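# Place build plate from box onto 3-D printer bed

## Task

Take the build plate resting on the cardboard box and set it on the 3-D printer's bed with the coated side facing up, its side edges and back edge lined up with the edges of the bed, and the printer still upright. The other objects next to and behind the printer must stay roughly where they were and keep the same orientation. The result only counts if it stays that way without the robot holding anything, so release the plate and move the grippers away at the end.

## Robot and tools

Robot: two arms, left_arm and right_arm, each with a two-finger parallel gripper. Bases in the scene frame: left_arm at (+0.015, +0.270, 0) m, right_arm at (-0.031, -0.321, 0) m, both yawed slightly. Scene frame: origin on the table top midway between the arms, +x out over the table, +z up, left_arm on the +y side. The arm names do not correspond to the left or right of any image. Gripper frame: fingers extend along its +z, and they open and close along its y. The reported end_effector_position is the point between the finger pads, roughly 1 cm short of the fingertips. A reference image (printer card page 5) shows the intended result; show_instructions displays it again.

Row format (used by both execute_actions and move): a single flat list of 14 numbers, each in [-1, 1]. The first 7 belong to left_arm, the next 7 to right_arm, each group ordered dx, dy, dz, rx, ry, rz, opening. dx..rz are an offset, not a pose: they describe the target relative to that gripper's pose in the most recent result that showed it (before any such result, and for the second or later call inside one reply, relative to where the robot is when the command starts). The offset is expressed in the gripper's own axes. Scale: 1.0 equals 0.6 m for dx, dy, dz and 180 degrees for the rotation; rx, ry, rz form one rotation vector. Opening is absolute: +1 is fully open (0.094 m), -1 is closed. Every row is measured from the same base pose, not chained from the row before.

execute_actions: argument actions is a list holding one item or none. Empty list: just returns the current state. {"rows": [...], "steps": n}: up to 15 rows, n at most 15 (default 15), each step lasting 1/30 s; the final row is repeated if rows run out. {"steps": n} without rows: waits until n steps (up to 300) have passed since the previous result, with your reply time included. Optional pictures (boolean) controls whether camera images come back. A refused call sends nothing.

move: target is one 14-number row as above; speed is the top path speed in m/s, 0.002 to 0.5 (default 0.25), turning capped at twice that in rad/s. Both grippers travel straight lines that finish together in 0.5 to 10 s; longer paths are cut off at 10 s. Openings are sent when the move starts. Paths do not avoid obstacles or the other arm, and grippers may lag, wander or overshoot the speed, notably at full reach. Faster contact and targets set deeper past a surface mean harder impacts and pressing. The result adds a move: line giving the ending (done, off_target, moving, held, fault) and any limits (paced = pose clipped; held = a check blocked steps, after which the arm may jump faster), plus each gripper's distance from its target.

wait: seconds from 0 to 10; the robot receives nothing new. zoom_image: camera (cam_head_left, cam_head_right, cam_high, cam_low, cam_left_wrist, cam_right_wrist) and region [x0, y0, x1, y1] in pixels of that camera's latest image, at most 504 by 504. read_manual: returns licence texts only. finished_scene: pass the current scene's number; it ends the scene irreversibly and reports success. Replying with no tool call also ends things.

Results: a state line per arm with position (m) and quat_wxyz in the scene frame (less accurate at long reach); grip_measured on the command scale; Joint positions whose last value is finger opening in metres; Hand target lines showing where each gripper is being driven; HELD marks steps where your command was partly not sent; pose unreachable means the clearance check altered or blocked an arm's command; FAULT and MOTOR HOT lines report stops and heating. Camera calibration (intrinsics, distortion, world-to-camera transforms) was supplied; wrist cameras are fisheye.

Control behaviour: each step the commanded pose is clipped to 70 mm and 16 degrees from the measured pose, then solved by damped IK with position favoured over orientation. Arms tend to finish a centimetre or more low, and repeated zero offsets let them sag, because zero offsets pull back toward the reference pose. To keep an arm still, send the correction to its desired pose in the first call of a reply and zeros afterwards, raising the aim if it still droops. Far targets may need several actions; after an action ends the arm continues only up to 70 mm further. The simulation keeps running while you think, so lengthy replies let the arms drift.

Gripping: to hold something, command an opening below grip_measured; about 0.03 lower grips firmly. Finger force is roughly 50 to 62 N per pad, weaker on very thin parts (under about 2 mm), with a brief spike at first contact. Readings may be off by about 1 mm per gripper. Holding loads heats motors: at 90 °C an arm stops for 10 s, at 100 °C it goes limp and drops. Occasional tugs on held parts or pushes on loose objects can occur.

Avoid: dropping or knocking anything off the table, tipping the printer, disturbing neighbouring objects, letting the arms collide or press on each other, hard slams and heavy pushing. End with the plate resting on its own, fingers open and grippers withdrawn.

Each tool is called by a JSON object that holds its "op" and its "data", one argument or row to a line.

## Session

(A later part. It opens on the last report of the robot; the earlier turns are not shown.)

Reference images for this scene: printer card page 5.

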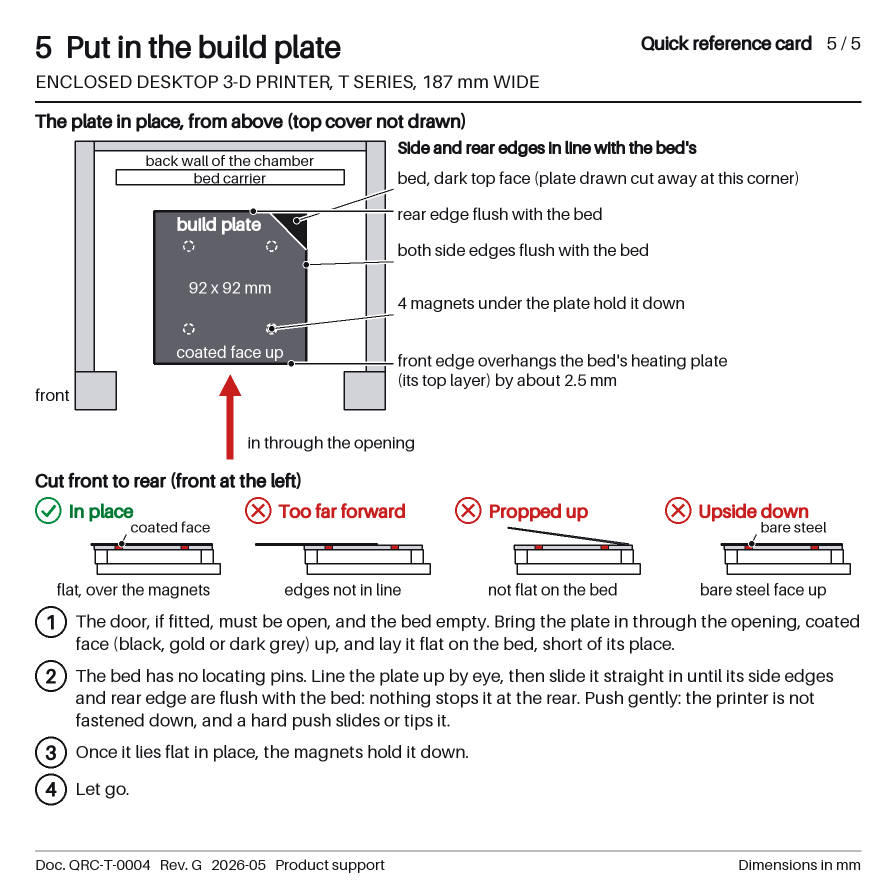

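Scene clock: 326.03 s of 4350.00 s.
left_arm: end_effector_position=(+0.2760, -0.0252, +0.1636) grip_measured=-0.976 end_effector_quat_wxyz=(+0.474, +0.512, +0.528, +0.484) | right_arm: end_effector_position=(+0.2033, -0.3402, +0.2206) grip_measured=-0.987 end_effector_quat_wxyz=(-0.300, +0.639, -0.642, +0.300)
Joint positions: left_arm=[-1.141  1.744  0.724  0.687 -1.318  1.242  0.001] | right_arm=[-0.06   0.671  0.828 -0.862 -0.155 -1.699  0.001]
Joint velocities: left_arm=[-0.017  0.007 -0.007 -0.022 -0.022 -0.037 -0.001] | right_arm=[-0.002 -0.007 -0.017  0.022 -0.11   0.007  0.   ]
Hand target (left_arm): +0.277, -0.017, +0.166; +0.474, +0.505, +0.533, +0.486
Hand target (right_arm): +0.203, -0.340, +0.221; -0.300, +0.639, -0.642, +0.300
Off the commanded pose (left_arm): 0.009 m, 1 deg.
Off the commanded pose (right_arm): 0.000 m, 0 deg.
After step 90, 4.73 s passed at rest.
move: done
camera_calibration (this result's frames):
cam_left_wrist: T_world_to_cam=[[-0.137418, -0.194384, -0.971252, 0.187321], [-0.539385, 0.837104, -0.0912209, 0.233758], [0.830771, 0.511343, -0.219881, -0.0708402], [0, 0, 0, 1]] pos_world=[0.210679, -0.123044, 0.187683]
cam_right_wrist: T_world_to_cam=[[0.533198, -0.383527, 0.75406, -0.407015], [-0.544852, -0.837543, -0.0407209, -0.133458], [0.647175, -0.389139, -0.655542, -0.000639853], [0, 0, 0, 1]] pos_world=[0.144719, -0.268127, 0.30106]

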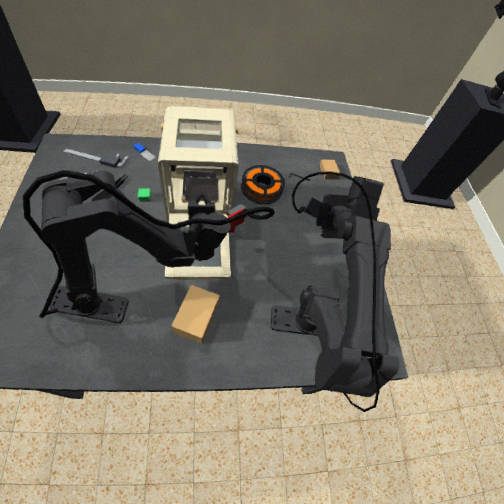

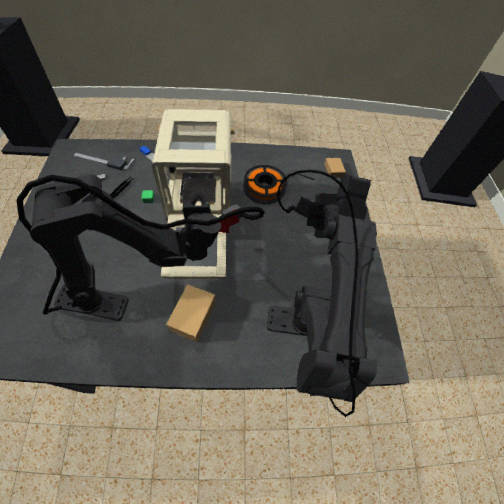

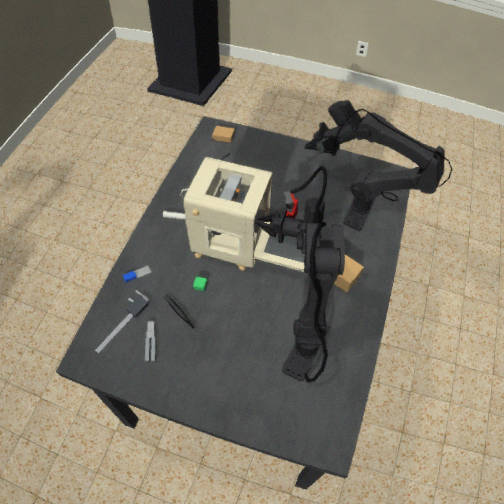

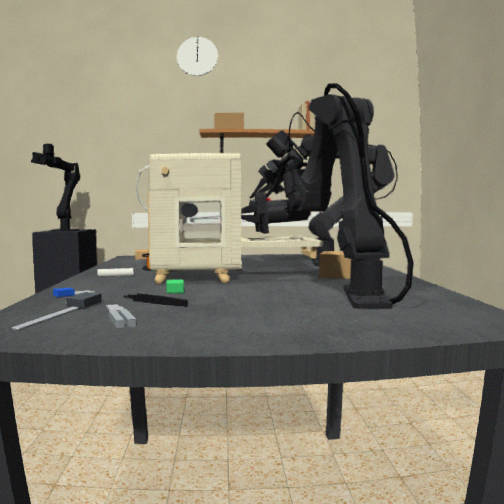

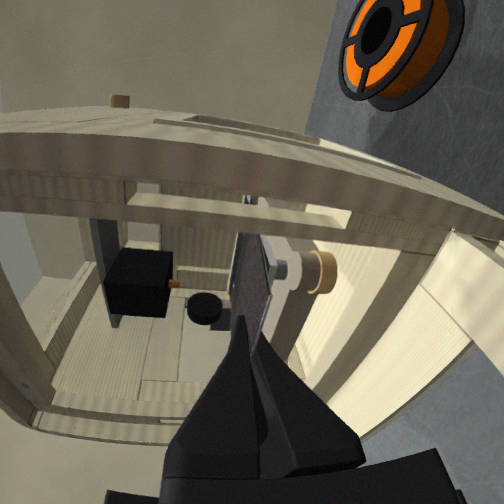

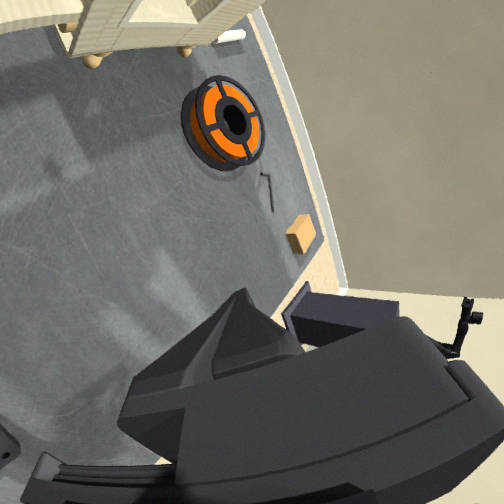

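{"op": "move", "data": {
  "target": [0.025,0.005,0.003,0,0.004,-0.004,-1,0,0,0,0,0,0,-1],
  "speed": 0.02
}}

{"op": "zoom_image", "data": {
  "camera": "cam_head_left",
  "region": [160,155,240,225]
}}

Scene clock: 330.63 s of 4350.00 s.
left_arm: end_effector_position=(+0.2742, -0.0204, +0.1636) grip_measured=-0.976 end_effector_quat_wxyz=(+0.475, +0.515, +0.527, +0.482) | right_arm: end_effector_position=(+0.2033, -0.3402, +0.2206) grip_measured=-0.987 end_effector_quat_wxyz=(-0.300, +0.639, -0.642, +0.300)
Joint positions: left_arm=[-1.141  1.721  0.698  0.688 -1.309  1.243  0.001] | right_arm=[-0.06   0.671  0.828 -0.862 -0.155 -1.699  0.001]
Joint velocities: left_arm=[-0.017  0.017 -0.012  0.022 -0.051 -0.007 -0.001] | right_arm=[ 0.007  0.002 -0.007 -0.007 -0.007  0.007 -0.   ]
Hand target (left_arm): +0.277, -0.010, +0.166; +0.474, +0.505, +0.535, +0.485
Hand target (right_arm): +0.203, -0.340, +0.221; -0.300, +0.639, -0.642, +0.300
Off the commanded pose (left_arm): 0.011 m, 1 deg.
Off the commanded pose (right_arm): 0.000 m, 0 deg.
After step 90, 0.60 s passed at rest.
move: off_target (left_arm)
camera_calibration (this result's frames):
cam_left_wrist: T_world_to_cam=[[-0.142039, -0.192143, -0.971034, 0.189253], [-0.532653, 0.84168, -0.088633, 0.22663], [0.83433, 0.504634, -0.221896, -0.0726568], [0, 0, 0, 1]] pos_world=[0.208216, -0.117722, 0.187735]
cam_right_wrist: T_world_to_cam=[[0.533198, -0.383527, 0.75406, -0.407015], [-0.544852, -0.837543, -0.0407209, -0.133458], [0.647175, -0.389139, -0.655542, -0.000639853], [0, 0, 0, 1]] pos_world=[0.144719, -0.268127, 0.30106]

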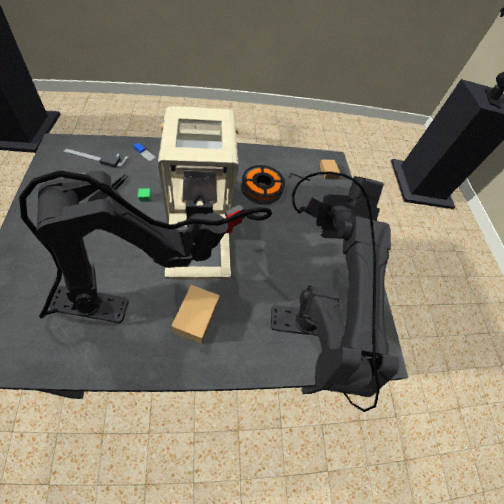

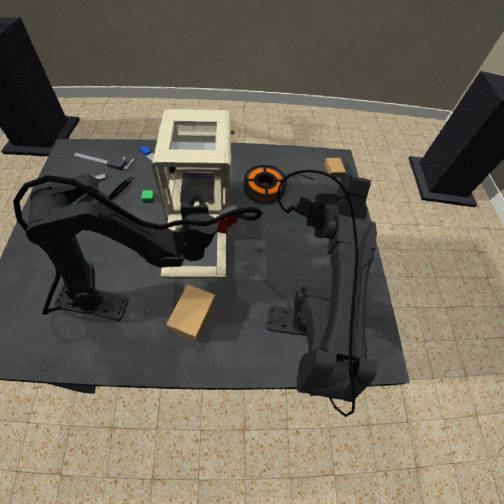

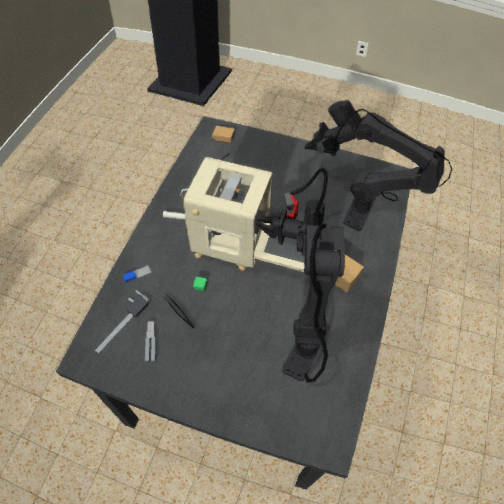

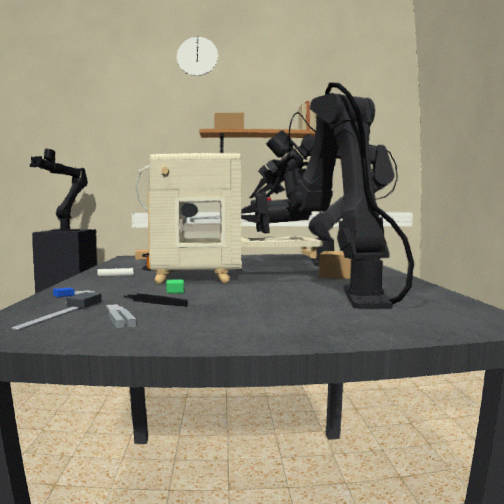

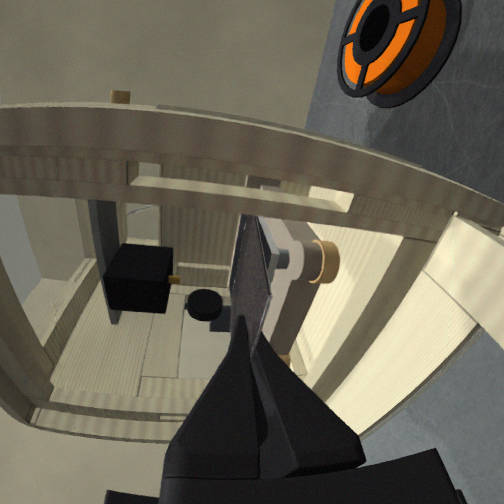

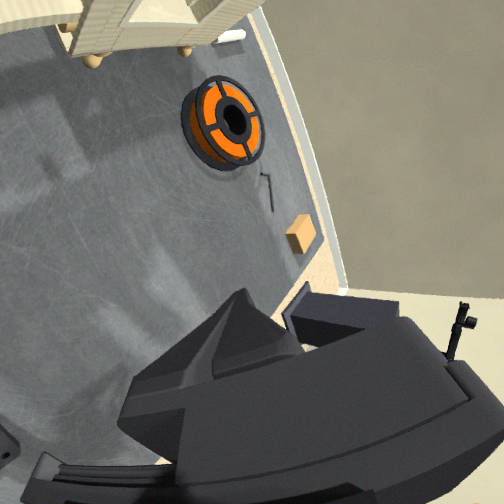

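Region (160, 155, 240, 225) of cam_head_left's 504x504 image, scaled by 6.300, with more detail than that image has; it fills the top 441 rows of this view, and the rest is white.

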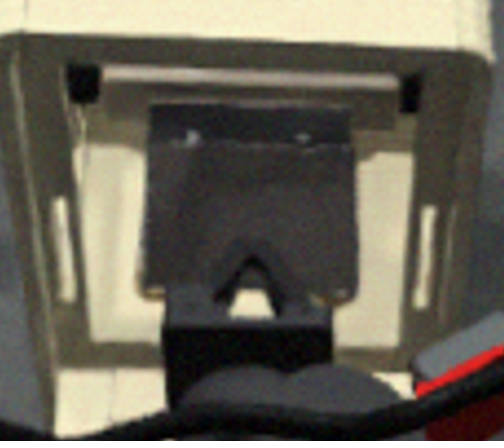

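{"op": "execute_actions", "data": {
  "actions": [
    {"rows":[[0.018,0.003,0.004,0,0.010,-0.004,-1,0,0,0,0,0,0,-1],[0.018,0.002,0.004,-0.002,0.012,-0.004,-1,0,0,0,0,0,0,-1],[0.018,0.001,0.004,-0.004,0.013,-0.004,-1,0,0,0,0,0,0,-1],[0.018,0.0,0.004,-0.006,0.014,-0.004,-1,0,0,0,0,0,0,-1],[0.018,-0.001,0.004,-0.008,0.014,-0.004,-1,0,0,0,0,0,0,-1],[0.018,-0.002,0.004,-0.008,0.014,-0.004,-1,0,0,0,0,0,0,-1]],"steps":15}
  ]
}}

{"op": "zoom_image", "data": {
  "camera": "cam_head_left",
  "region": [170,160,230,212]
}}

{"op": "zoom_image", "data": {
  "camera": "cam_left_wrist",
  "region": [190,180,350,370]
}}

Scene clock: 335.37 s of 4350.00 s.
left_arm: end_effector_position=(+0.2746, -0.0186, +0.1631) grip_measured=-0.976 end_effector_quat_wxyz=(+0.475, +0.507, +0.528, +0.488) | right_arm: end_effector_position=(+0.2033, -0.3402, +0.2206) grip_measured=-0.987 end_effector_quat_wxyz=(-0.300, +0.639, -0.642, +0.300)
Joint positions: left_arm=[-1.141  1.736  0.693  0.734 -1.327  1.264  0.001] | right_arm=[-0.06   0.671  0.828 -0.862 -0.155 -1.699  0.001]
Joint velocities: left_arm=[-0.007  0.007 -0.061  0.081  0.037  0.022 -0.001] | right_arm=[ 0.002  0.007  0.007 -0.007  0.022  0.007 -0.001]
Hand target (left_arm): +0.276, -0.010, +0.162; +0.471, +0.495, +0.535, +0.496
Hand target (right_arm): +0.203, -0.340, +0.221; -0.300, +0.639, -0.642, +0.300
Off the commanded pose (left_arm): 0.009 m, 2 deg.
Off the commanded pose (right_arm): 0.000 m, 0 deg.
Steps of this call (steps 1 to 90: nothing new was sent; then 1.23 s passed at rest; steps 91 to 105: all 15 steps of this action). Readings (end_effector_position):
91: left_arm (+0.2742, -0.0204, +0.1635) | right_arm (+0.2033, -0.3402, +0.2206)
92: left_arm (+0.2742, -0.0204, +0.1634) | right_arm (+0.2033, -0.3402, +0.2206)
94: left_arm (+0.2743, -0.0201, +0.1640) | right_arm (+0.2033, -0.3402, +0.2206)
98: left_arm (+0.2746, -0.0194, +0.1635) | right_arm (+0.2033, -0.3402, +0.2206)
105: the state above
camera_calibration (this result's frames):
cam_left_wrist: T_world_to_cam=[[-0.12784, -0.196371, -0.97216, 0.185369], [-0.544103, 0.833416, -0.0967954, 0.229567], [0.829222, 0.516581, -0.213389, -0.073702], [0, 0, 0, 1]] pos_world=[0.209721, -0.116851, 0.186702]
cam_right_wrist: T_world_to_cam=[[0.533198, -0.383527, 0.75406, -0.407015], [-0.544852, -0.837543, -0.0407209, -0.133458], [0.647175, -0.389139, -0.655542, -0.000639853], [0, 0, 0, 1]] pos_world=[0.144719, -0.268127, 0.30106]

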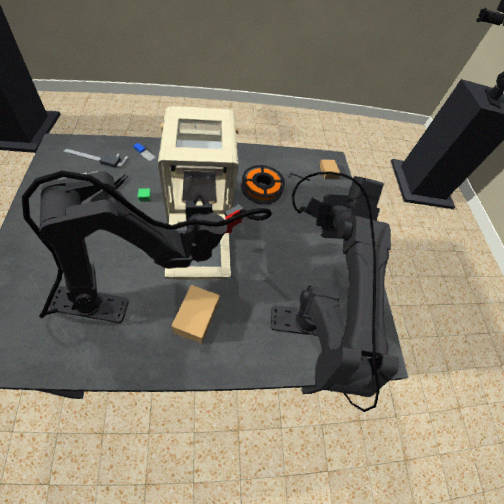

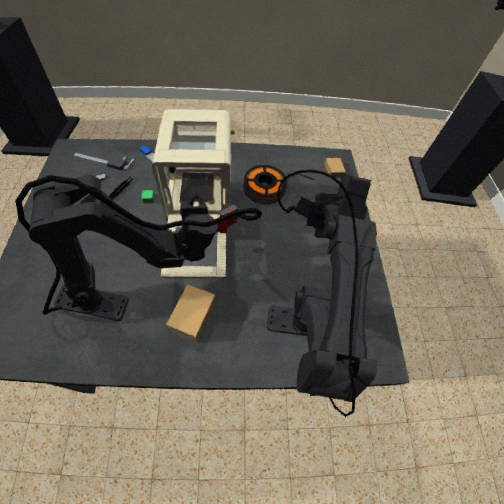

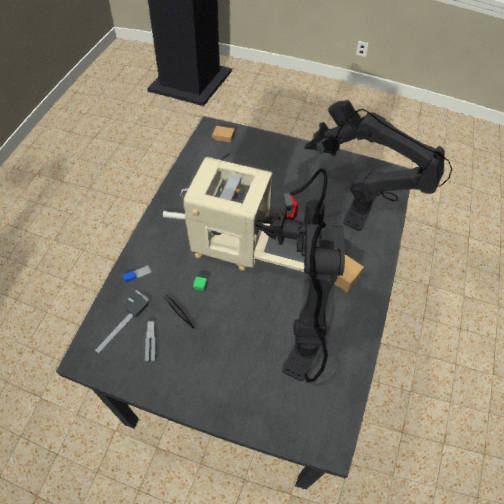

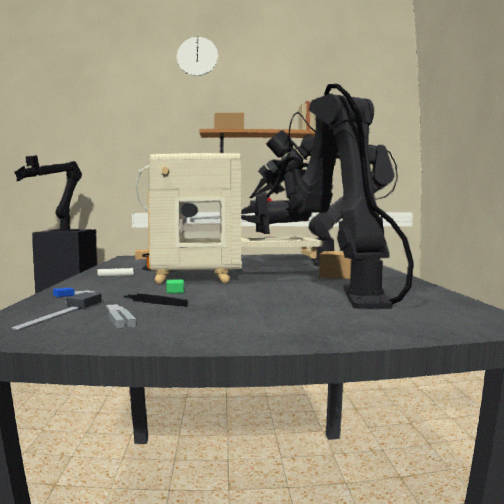

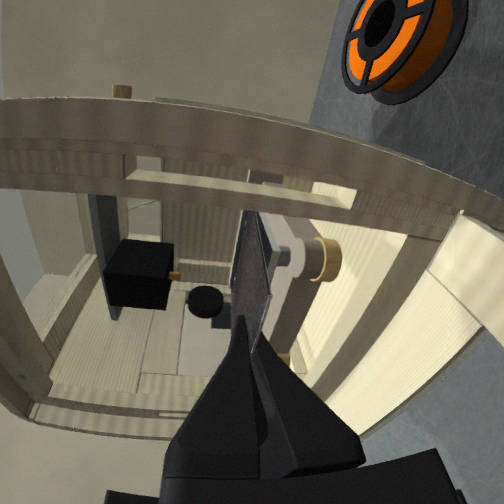

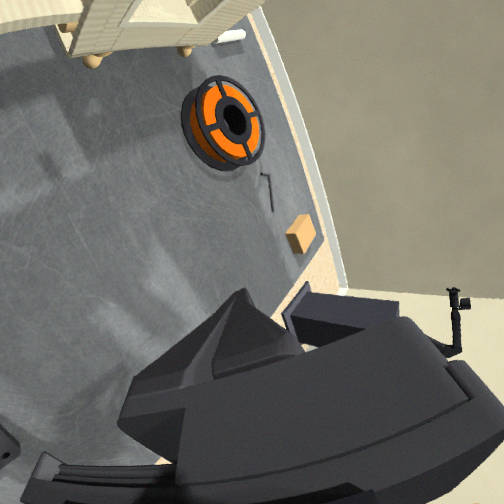

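Region (170, 160, 230, 212) of cam_head_left's 504x504 image, scaled by 8.400, with more detail than that image has; it fills the top 437 rows of this view, and the rest is white.

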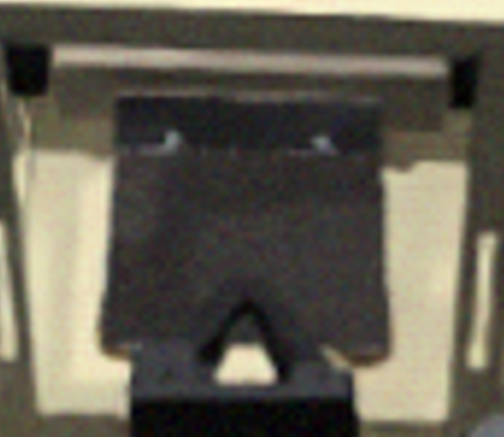

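Region (190, 180, 350, 370) of cam_left_wrist's 504x504 image, scaled by 2.653, with more detail than that image has; it fills the left 424 columns of this view, and the rest is white.

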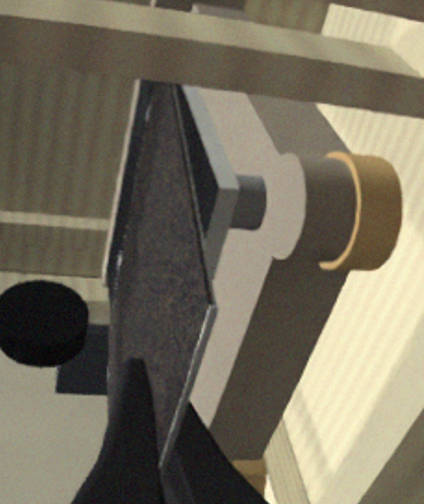

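{"op": "execute_actions", "data": {
  "actions": [
    {"rows":[[0.011,-0.002,0.002,-0.003,0.008,-0.004,-0.95,0,0,0,0,0,0,-1],[0.011,-0.002,0.002,-0.003,0.008,-0.004,-0.92,0,0,0,0,0,0,-1],[0.011,-0.002,0.002,-0.003,0.008,-0.004,-0.89,0,0,0,0,0,0,-1],[0.011,-0.002,0.002,-0.003,0.008,-0.004,-0.86,0,0,0,0,0,0,-1],[0.011,-0.002,0.002,-0.003,0.008,-0.004,-0.83,0,0,0,0,0,0,-1],[0.011,-0.002,0.002,-0.003,0.008,-0.004,-0.80,0,0,0,0,0,0,-1],[0.011,-0.002,0.002,-0.003,0.008,-0.004,-0.77,0,0,0,0,0,0,-1],[0.011,-0.002,0.002,-0.003,0.008,-0.004,-0.74,0,0,0,0,0,0,-1],[0.011,-0.002,0.002,-0.003,0.008,-0.004,-0.71,0,0,0,0,0,0,-1],[0.011,-0.002,0.002,-0.003,0.008,-0.004,-0.68,0,0,0,0,0,0,-1],[0.011,-0.002,0.002,-0.003,0.008,-0.004,-0.65,0,0,0,0,0,0,-1],[0.011,-0.002,0.002,-0.003,0.008,-0.004,-0.62,0,0,0,0,0,0,-1],[0.011,-0.002,0.002,-0.003,0.008,-0.004,-0.6,0,0,0,0,0,0,-1]],"steps":15}
  ]
}}

{"op": "zoom_image", "data": {
  "camera": "cam_left_wrist",
  "region": [190,180,350,370]
}}

Scene clock: 342.50 s of 4350.00 s.
left_arm: end_effector_position=(+0.2747, -0.0171, +0.1666) grip_measured=-0.602 end_effector_quat_wxyz=(+0.481, +0.496, +0.534, +0.487) | right_arm: end_effector_position=(+0.2033, -0.3402, +0.2206) grip_measured=-0.987 end_effector_quat_wxyz=(-0.300, +0.639, -0.642, +0.300)
Joint positions: left_arm=[-1.141  1.736  0.689  0.771 -1.338  1.27   0.019] | right_arm=[-0.06   0.671  0.828 -0.862 -0.155 -1.699  0.001]
Joint velocities: left_arm=[0.002 0.002 0.002 0.022 0.022 0.066 0.003] | right_arm=[-0.002  0.002 -0.007  0.022  0.022 -0.037 -0.002]
Hand target (left_arm): +0.275, -0.012, +0.162; +0.473, +0.496, +0.535, +0.494
Hand target (right_arm): +0.203, -0.340, +0.221; -0.300, +0.639, -0.642, +0.300
Off the commanded pose (left_arm): 0.007 m, 1 deg.
Off the commanded pose (right_arm): 0.000 m, 0 deg.
Steps of this call (steps 1 to 90: nothing new was sent; then 3.63 s passed at rest; steps 91 to 105: all 15 steps of this action). Readings (end_effector_position):
91: left_arm (+0.2745, -0.0182, +0.1633) | right_arm (+0.2033, -0.3402, +0.2206)
92: left_arm (+0.2745, -0.0180, +0.1633) | right_arm (+0.2033, -0.3402, +0.2206)
94: left_arm (+0.2745, -0.0178, +0.1640) | right_arm (+0.2033, -0.3402, +0.2206)
98: left_arm (+0.2746, -0.0174, +0.1663) | right_arm (+0.2033, -0.3402, +0.2206)
105: the state above
camera_calibration (this result's frames):
cam_left_wrist: T_world_to_cam=[[-0.114314, -0.221596, -0.968415, 0.18435], [-0.551538, 0.824933, -0.123659, 0.235065], [0.826279, 0.519982, -0.21652, -0.0724122], [0, 0, 0, 1]] pos_world=[0.210554, -0.115408, 0.191917]
cam_right_wrist: T_world_to_cam=[[0.533198, -0.383527, 0.75406, -0.407015], [-0.544852, -0.837543, -0.0407209, -0.133458], [0.647175, -0.389139, -0.655542, -0.000639853], [0, 0, 0, 1]] pos_world=[0.144719, -0.268127, 0.30106]

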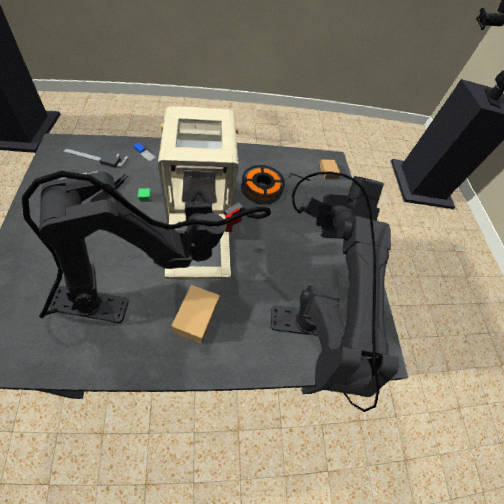

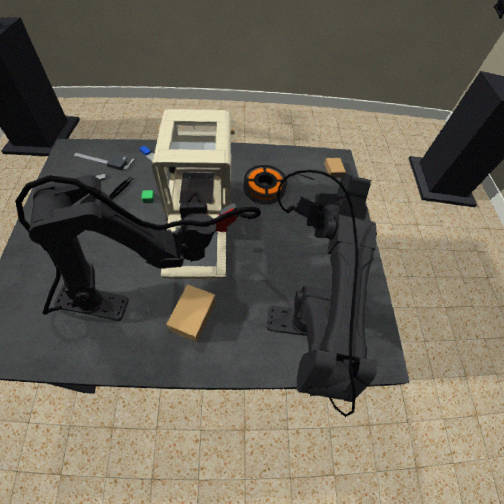

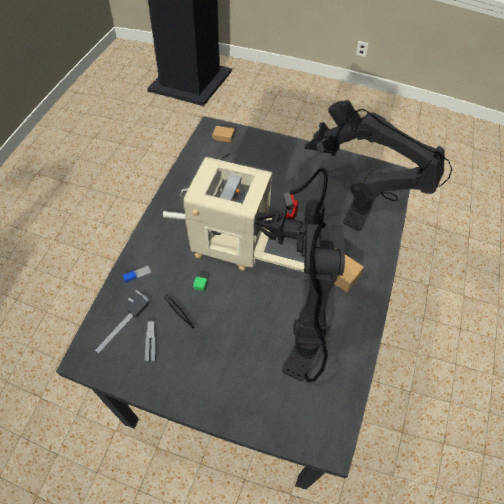

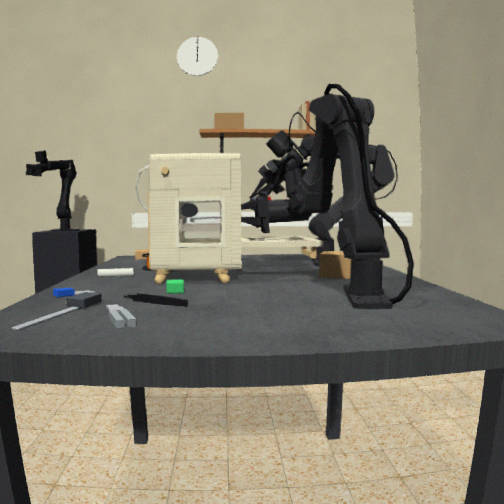

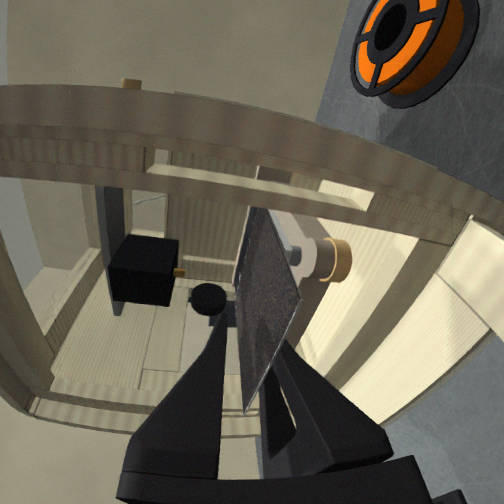

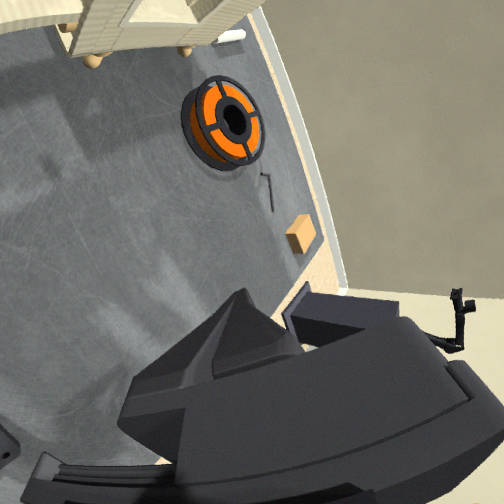

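Region (190, 180, 350, 370) of cam_left_wrist's 504x504 image, scaled by 2.653, with more detail than that image has; it fills the left 424 columns of this view, and the rest is white.

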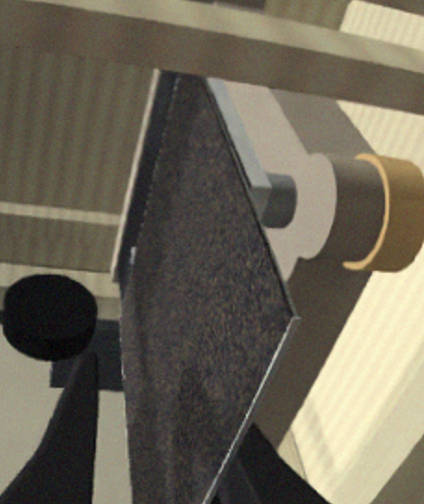

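{"op": "move", "data": {
  "target": [0.0,-0.006,-0.065,0,0,0,-0.5,0,0,0,0,0,0,-1],
  "speed": 0.03
}}

{"op": "zoom_image", "data": {
  "camera": "cam_head_left",
  "region": [170,160,230,212]
}}

Scene clock: 349.33 s of 4350.00 s.
left_arm: end_effector_position=(+0.2380, -0.0131, +0.1466) grip_measured=-0.501 end_effector_quat_wxyz=(+0.459, +0.521, +0.518, +0.499) | right_arm: end_effector_position=(+0.2033, -0.3402, +0.2206) grip_measured=-0.987 end_effector_quat_wxyz=(-0.300, +0.639, -0.642, +0.300)
Joint positions: left_arm=[-1.257  1.714  0.689  0.404 -1.433  1.     0.023] | right_arm=[-0.06   0.671  0.828 -0.862 -0.155 -1.699  0.001]
Joint velocities: left_arm=[-0.012  0.002 -0.002 -0.081  0.007  0.007 -0.   ] | right_arm=[ 0.007 -0.012 -0.027 -0.022  0.037  0.022  0.   ]
Hand target (left_arm): +0.236, -0.018, +0.165; +0.482, +0.496, +0.534, +0.486
Hand target (right_arm): +0.203, -0.340, +0.221; -0.300, +0.639, -0.642, +0.300
Off the commanded pose (left_arm): 0.020 m, 5 deg.
Off the commanded pose (right_arm): 0.000 m, 0 deg.
After step 90, 1.50 s passed at rest.
move: off_target (left_arm)
camera_calibration (this result's frames):
cam_left_wrist: T_world_to_cam=[[-0.135691, -0.145931, -0.979945, 0.169463], [-0.545328, 0.836783, -0.0491015, 0.196805], [0.827167, 0.527729, -0.193124, -0.0520675], [0, 0, 0, 1]] pos_world=[0.173386, -0.112475, 0.165673]
cam_right_wrist: T_world_to_cam=[[0.533198, -0.383527, 0.75406, -0.407015], [-0.544852, -0.837543, -0.0407209, -0.133458], [0.647175, -0.389139, -0.655542, -0.000639853], [0, 0, 0, 1]] pos_world=[0.144719, -0.268127, 0.30106]

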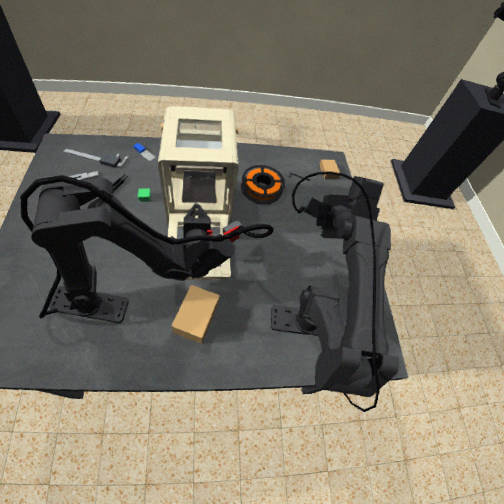

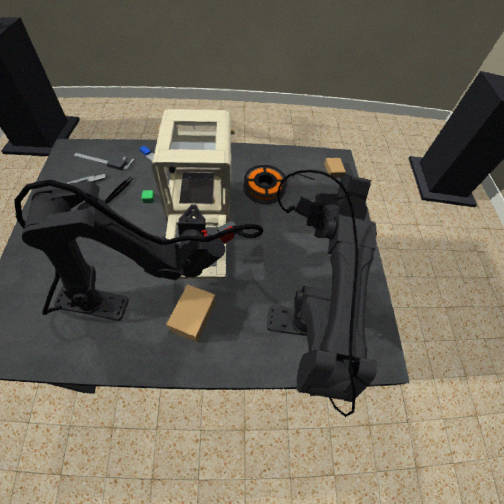

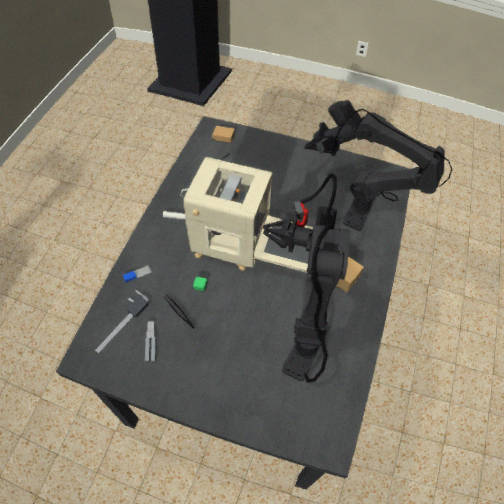

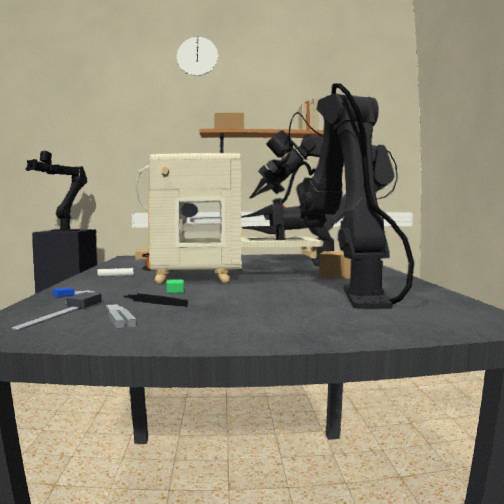

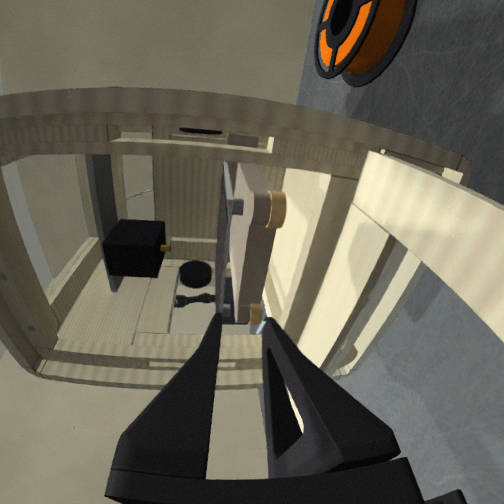

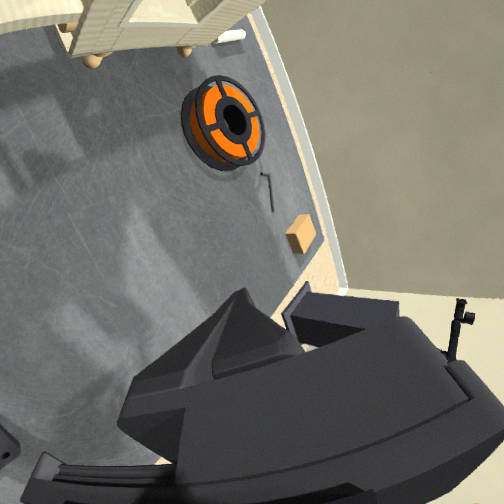

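Region (170, 160, 230, 212) of cam_head_left's 504x504 image, scaled by 8.400, with more detail than that image has; it fills the top 437 rows of this view, and the rest is white.

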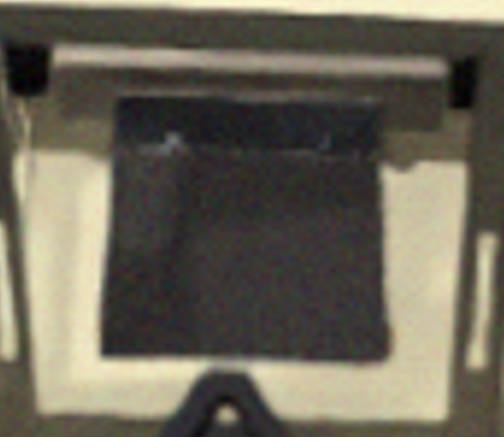

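{"op": "move", "data": {
  "target": [-0.01,0.06,-0.01,0,0,-0.03,-0.5,0,0,0,0,0,0,-1],
  "speed": 0.08
}}

{"op": "move", "data": {
  "target": [0,0.02,0,0,0,-0.5,0.3,0,0,0,0,0,0,-1],
  "speed": 0.4
}}

Scene clock: 358.03 s of 4350.00 s.
left_arm: end_effector_position=(+0.2376, -0.0109, +0.1636) grip_measured=-0.501 end_effector_quat_wxyz=(+0.457, +0.519, +0.525, +0.495) | right_arm: end_effector_position=(+0.2033, -0.3402, +0.2206) grip_measured=-0.987 end_effector_quat_wxyz=(-0.300, +0.639, -0.642, +0.300)
Joint positions: left_arm=[-1.257  1.651  0.745  0.19  -1.432  0.894  0.023] | right_arm=[-0.06   0.671  0.828 -0.862 -0.155 -1.699  0.001]
Joint velocities: left_arm=[-0.012  0.012  0.007 -0.095 -0.022 -0.081  0.001] | right_arm=[-0.002 -0.007 -0.017  0.007 -0.037 -0.007  0.002]
Hand target (left_arm): +0.235, -0.019, +0.183; +0.483, +0.497, +0.541, +0.477
Hand target (right_arm): +0.203, -0.340, +0.221; -0.300, +0.639, -0.642, +0.300
Off the commanded pose (left_arm): 0.022 m, 5 deg.
Off the commanded pose (right_arm): 0.000 m, 0 deg.
After step 90, 4.40 s passed at rest.
move: off_target (left_arm)
camera_calibration (this result's frames):
cam_left_wrist: T_world_to_cam=[[-0.14499, -0.158952, -0.976582, 0.187916], [-0.552453, 0.831834, -0.0533719, 0.197992], [0.820837, 0.531777, -0.208421, -0.0455585], [0, 0, 0, 1]] pos_world=[0.174023, -0.1106, 0.184588]
cam_right_wrist: T_world_to_cam=[[0.533198, -0.383527, 0.75406, -0.407015], [-0.544852, -0.837543, -0.0407209, -0.133458], [0.647175, -0.389139, -0.655542, -0.000639853], [0, 0, 0, 1]] pos_world=[0.144719, -0.268127, 0.30106]

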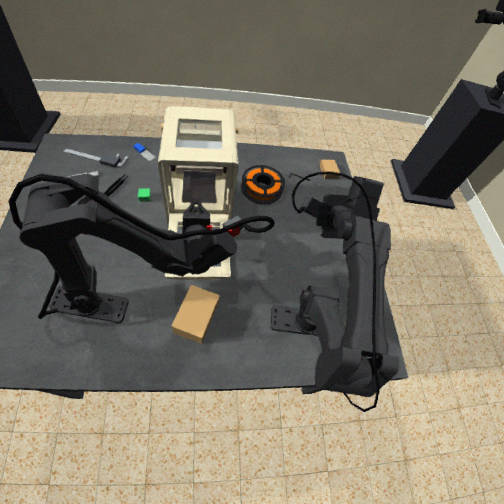

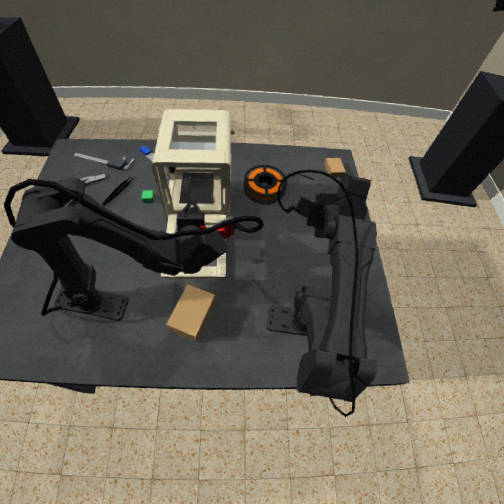

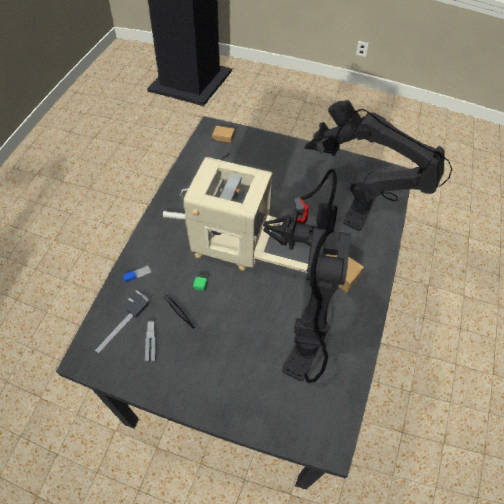

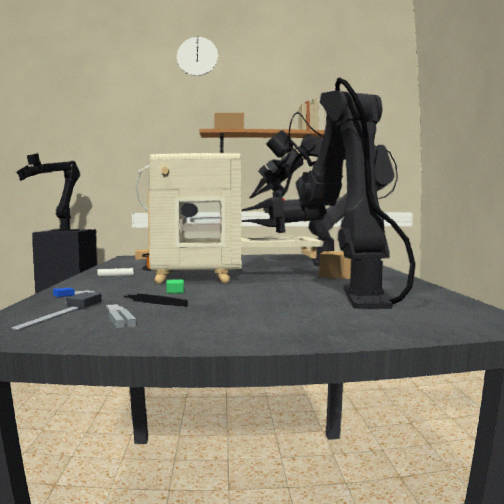

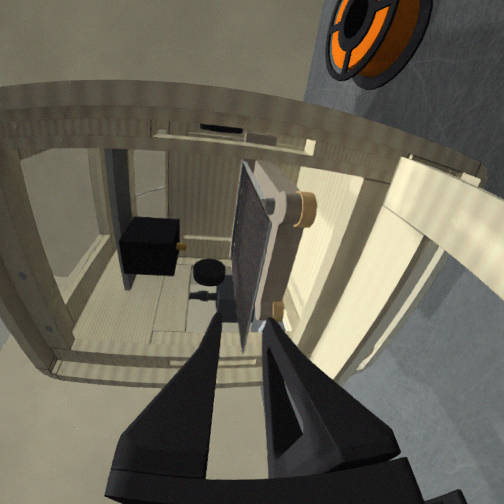

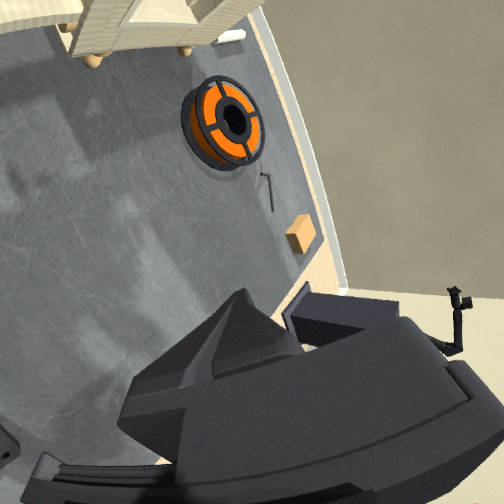

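Scene clock: 361.13 s of 4350.00 s.
left_arm: end_effector_position=(+0.2370, -0.0080, +0.1610) grip_measured=+0.299 end_effector_quat_wxyz=(+0.673, +0.018, +0.739, +0.041) | right_arm: end_effector_position=(+0.2033, -0.3402, +0.2206) grip_measured=-0.987 end_effector_quat_wxyz=(-0.300, +0.639, -0.642, +0.300)
Joint positions: left_arm=[-1.257  1.641  0.711  0.249 -1.424 -0.59   0.061] | right_arm=[-0.06   0.671  0.828 -0.862 -0.155 -1.699  0.001]
Joint velocities: left_arm=[ 0.007 -0.002  0.027 -0.212  0.022 -0.066 -0.   ] | right_arm=[ 0.002 -0.007  0.012  0.007 -0.007 -0.051  0.   ]
Hand target (left_arm): +0.239, -0.011, +0.176; +0.675, -0.003, +0.737, +0.026
Hand target (right_arm): +0.203, -0.340, +0.221; -0.300, +0.639, -0.642, +0.300
Off the commanded pose (left_arm): 0.015 m, 3 deg.
Off the commanded pose (right_arm): 0.000 m, 0 deg.
move: off_target (left_arm)
camera_calibration (this result's frames):
cam_left_wrist: T_world_to_cam=[[-0.0170739, -0.994057, 0.107517, -0.0257987], [-0.581465, -0.0776069, -0.809862, 0.316485], [0.813392, -0.0763446, -0.576684, 0.00907711], [0, 0, 0, 1]] pos_world=[0.176201, -0.000390898, 0.264318]
cam_right_wrist: T_world_to_cam=[[0.533198, -0.383527, 0.75406, -0.407015], [-0.544852, -0.837543, -0.0407209, -0.133458], [0.647175, -0.389139, -0.655542, -0.000639853], [0, 0, 0, 1]] pos_world=[0.144719, -0.268127, 0.30106]

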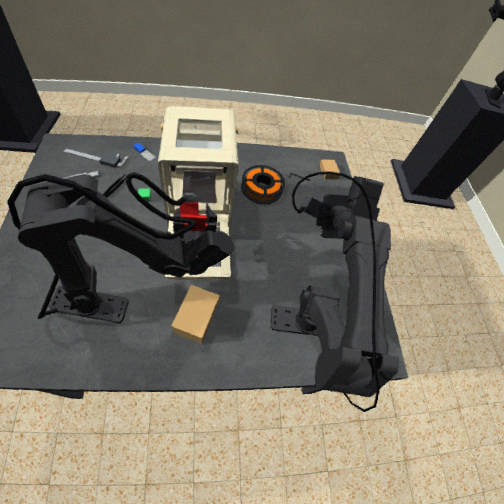

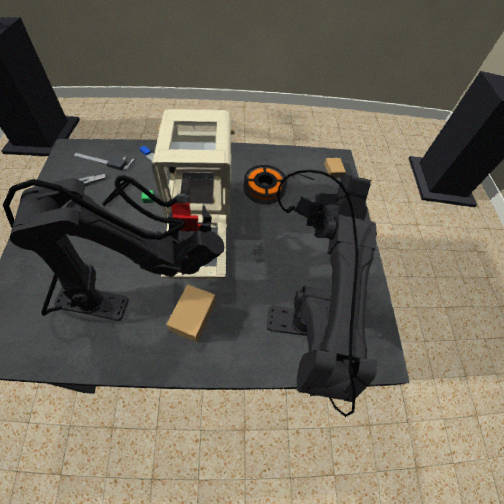

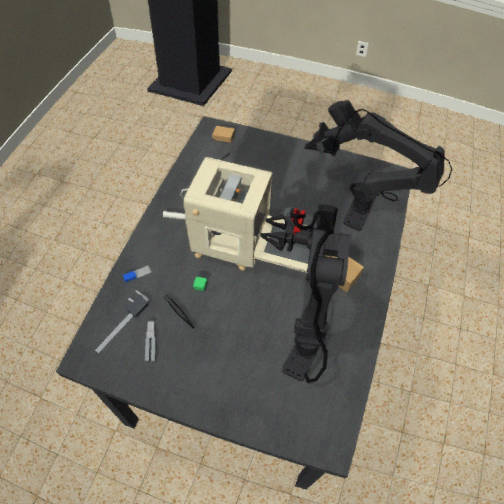

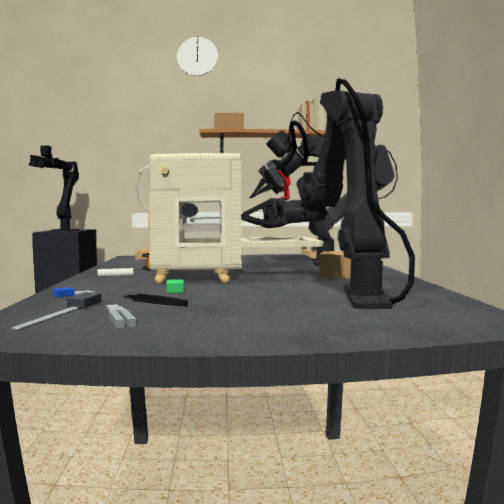

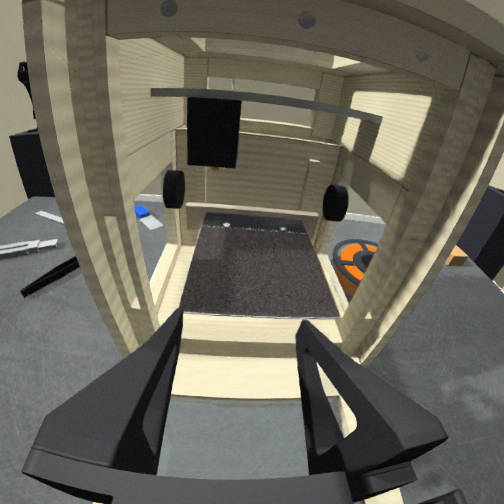

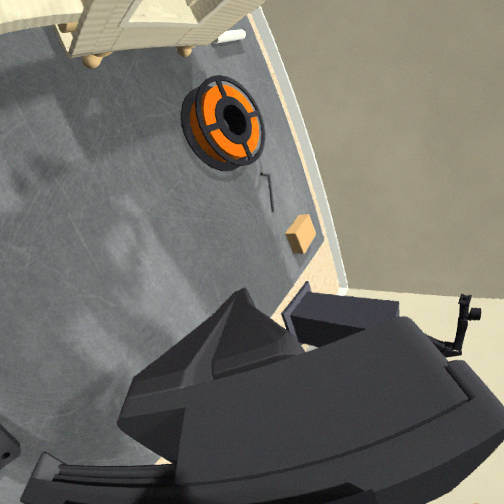

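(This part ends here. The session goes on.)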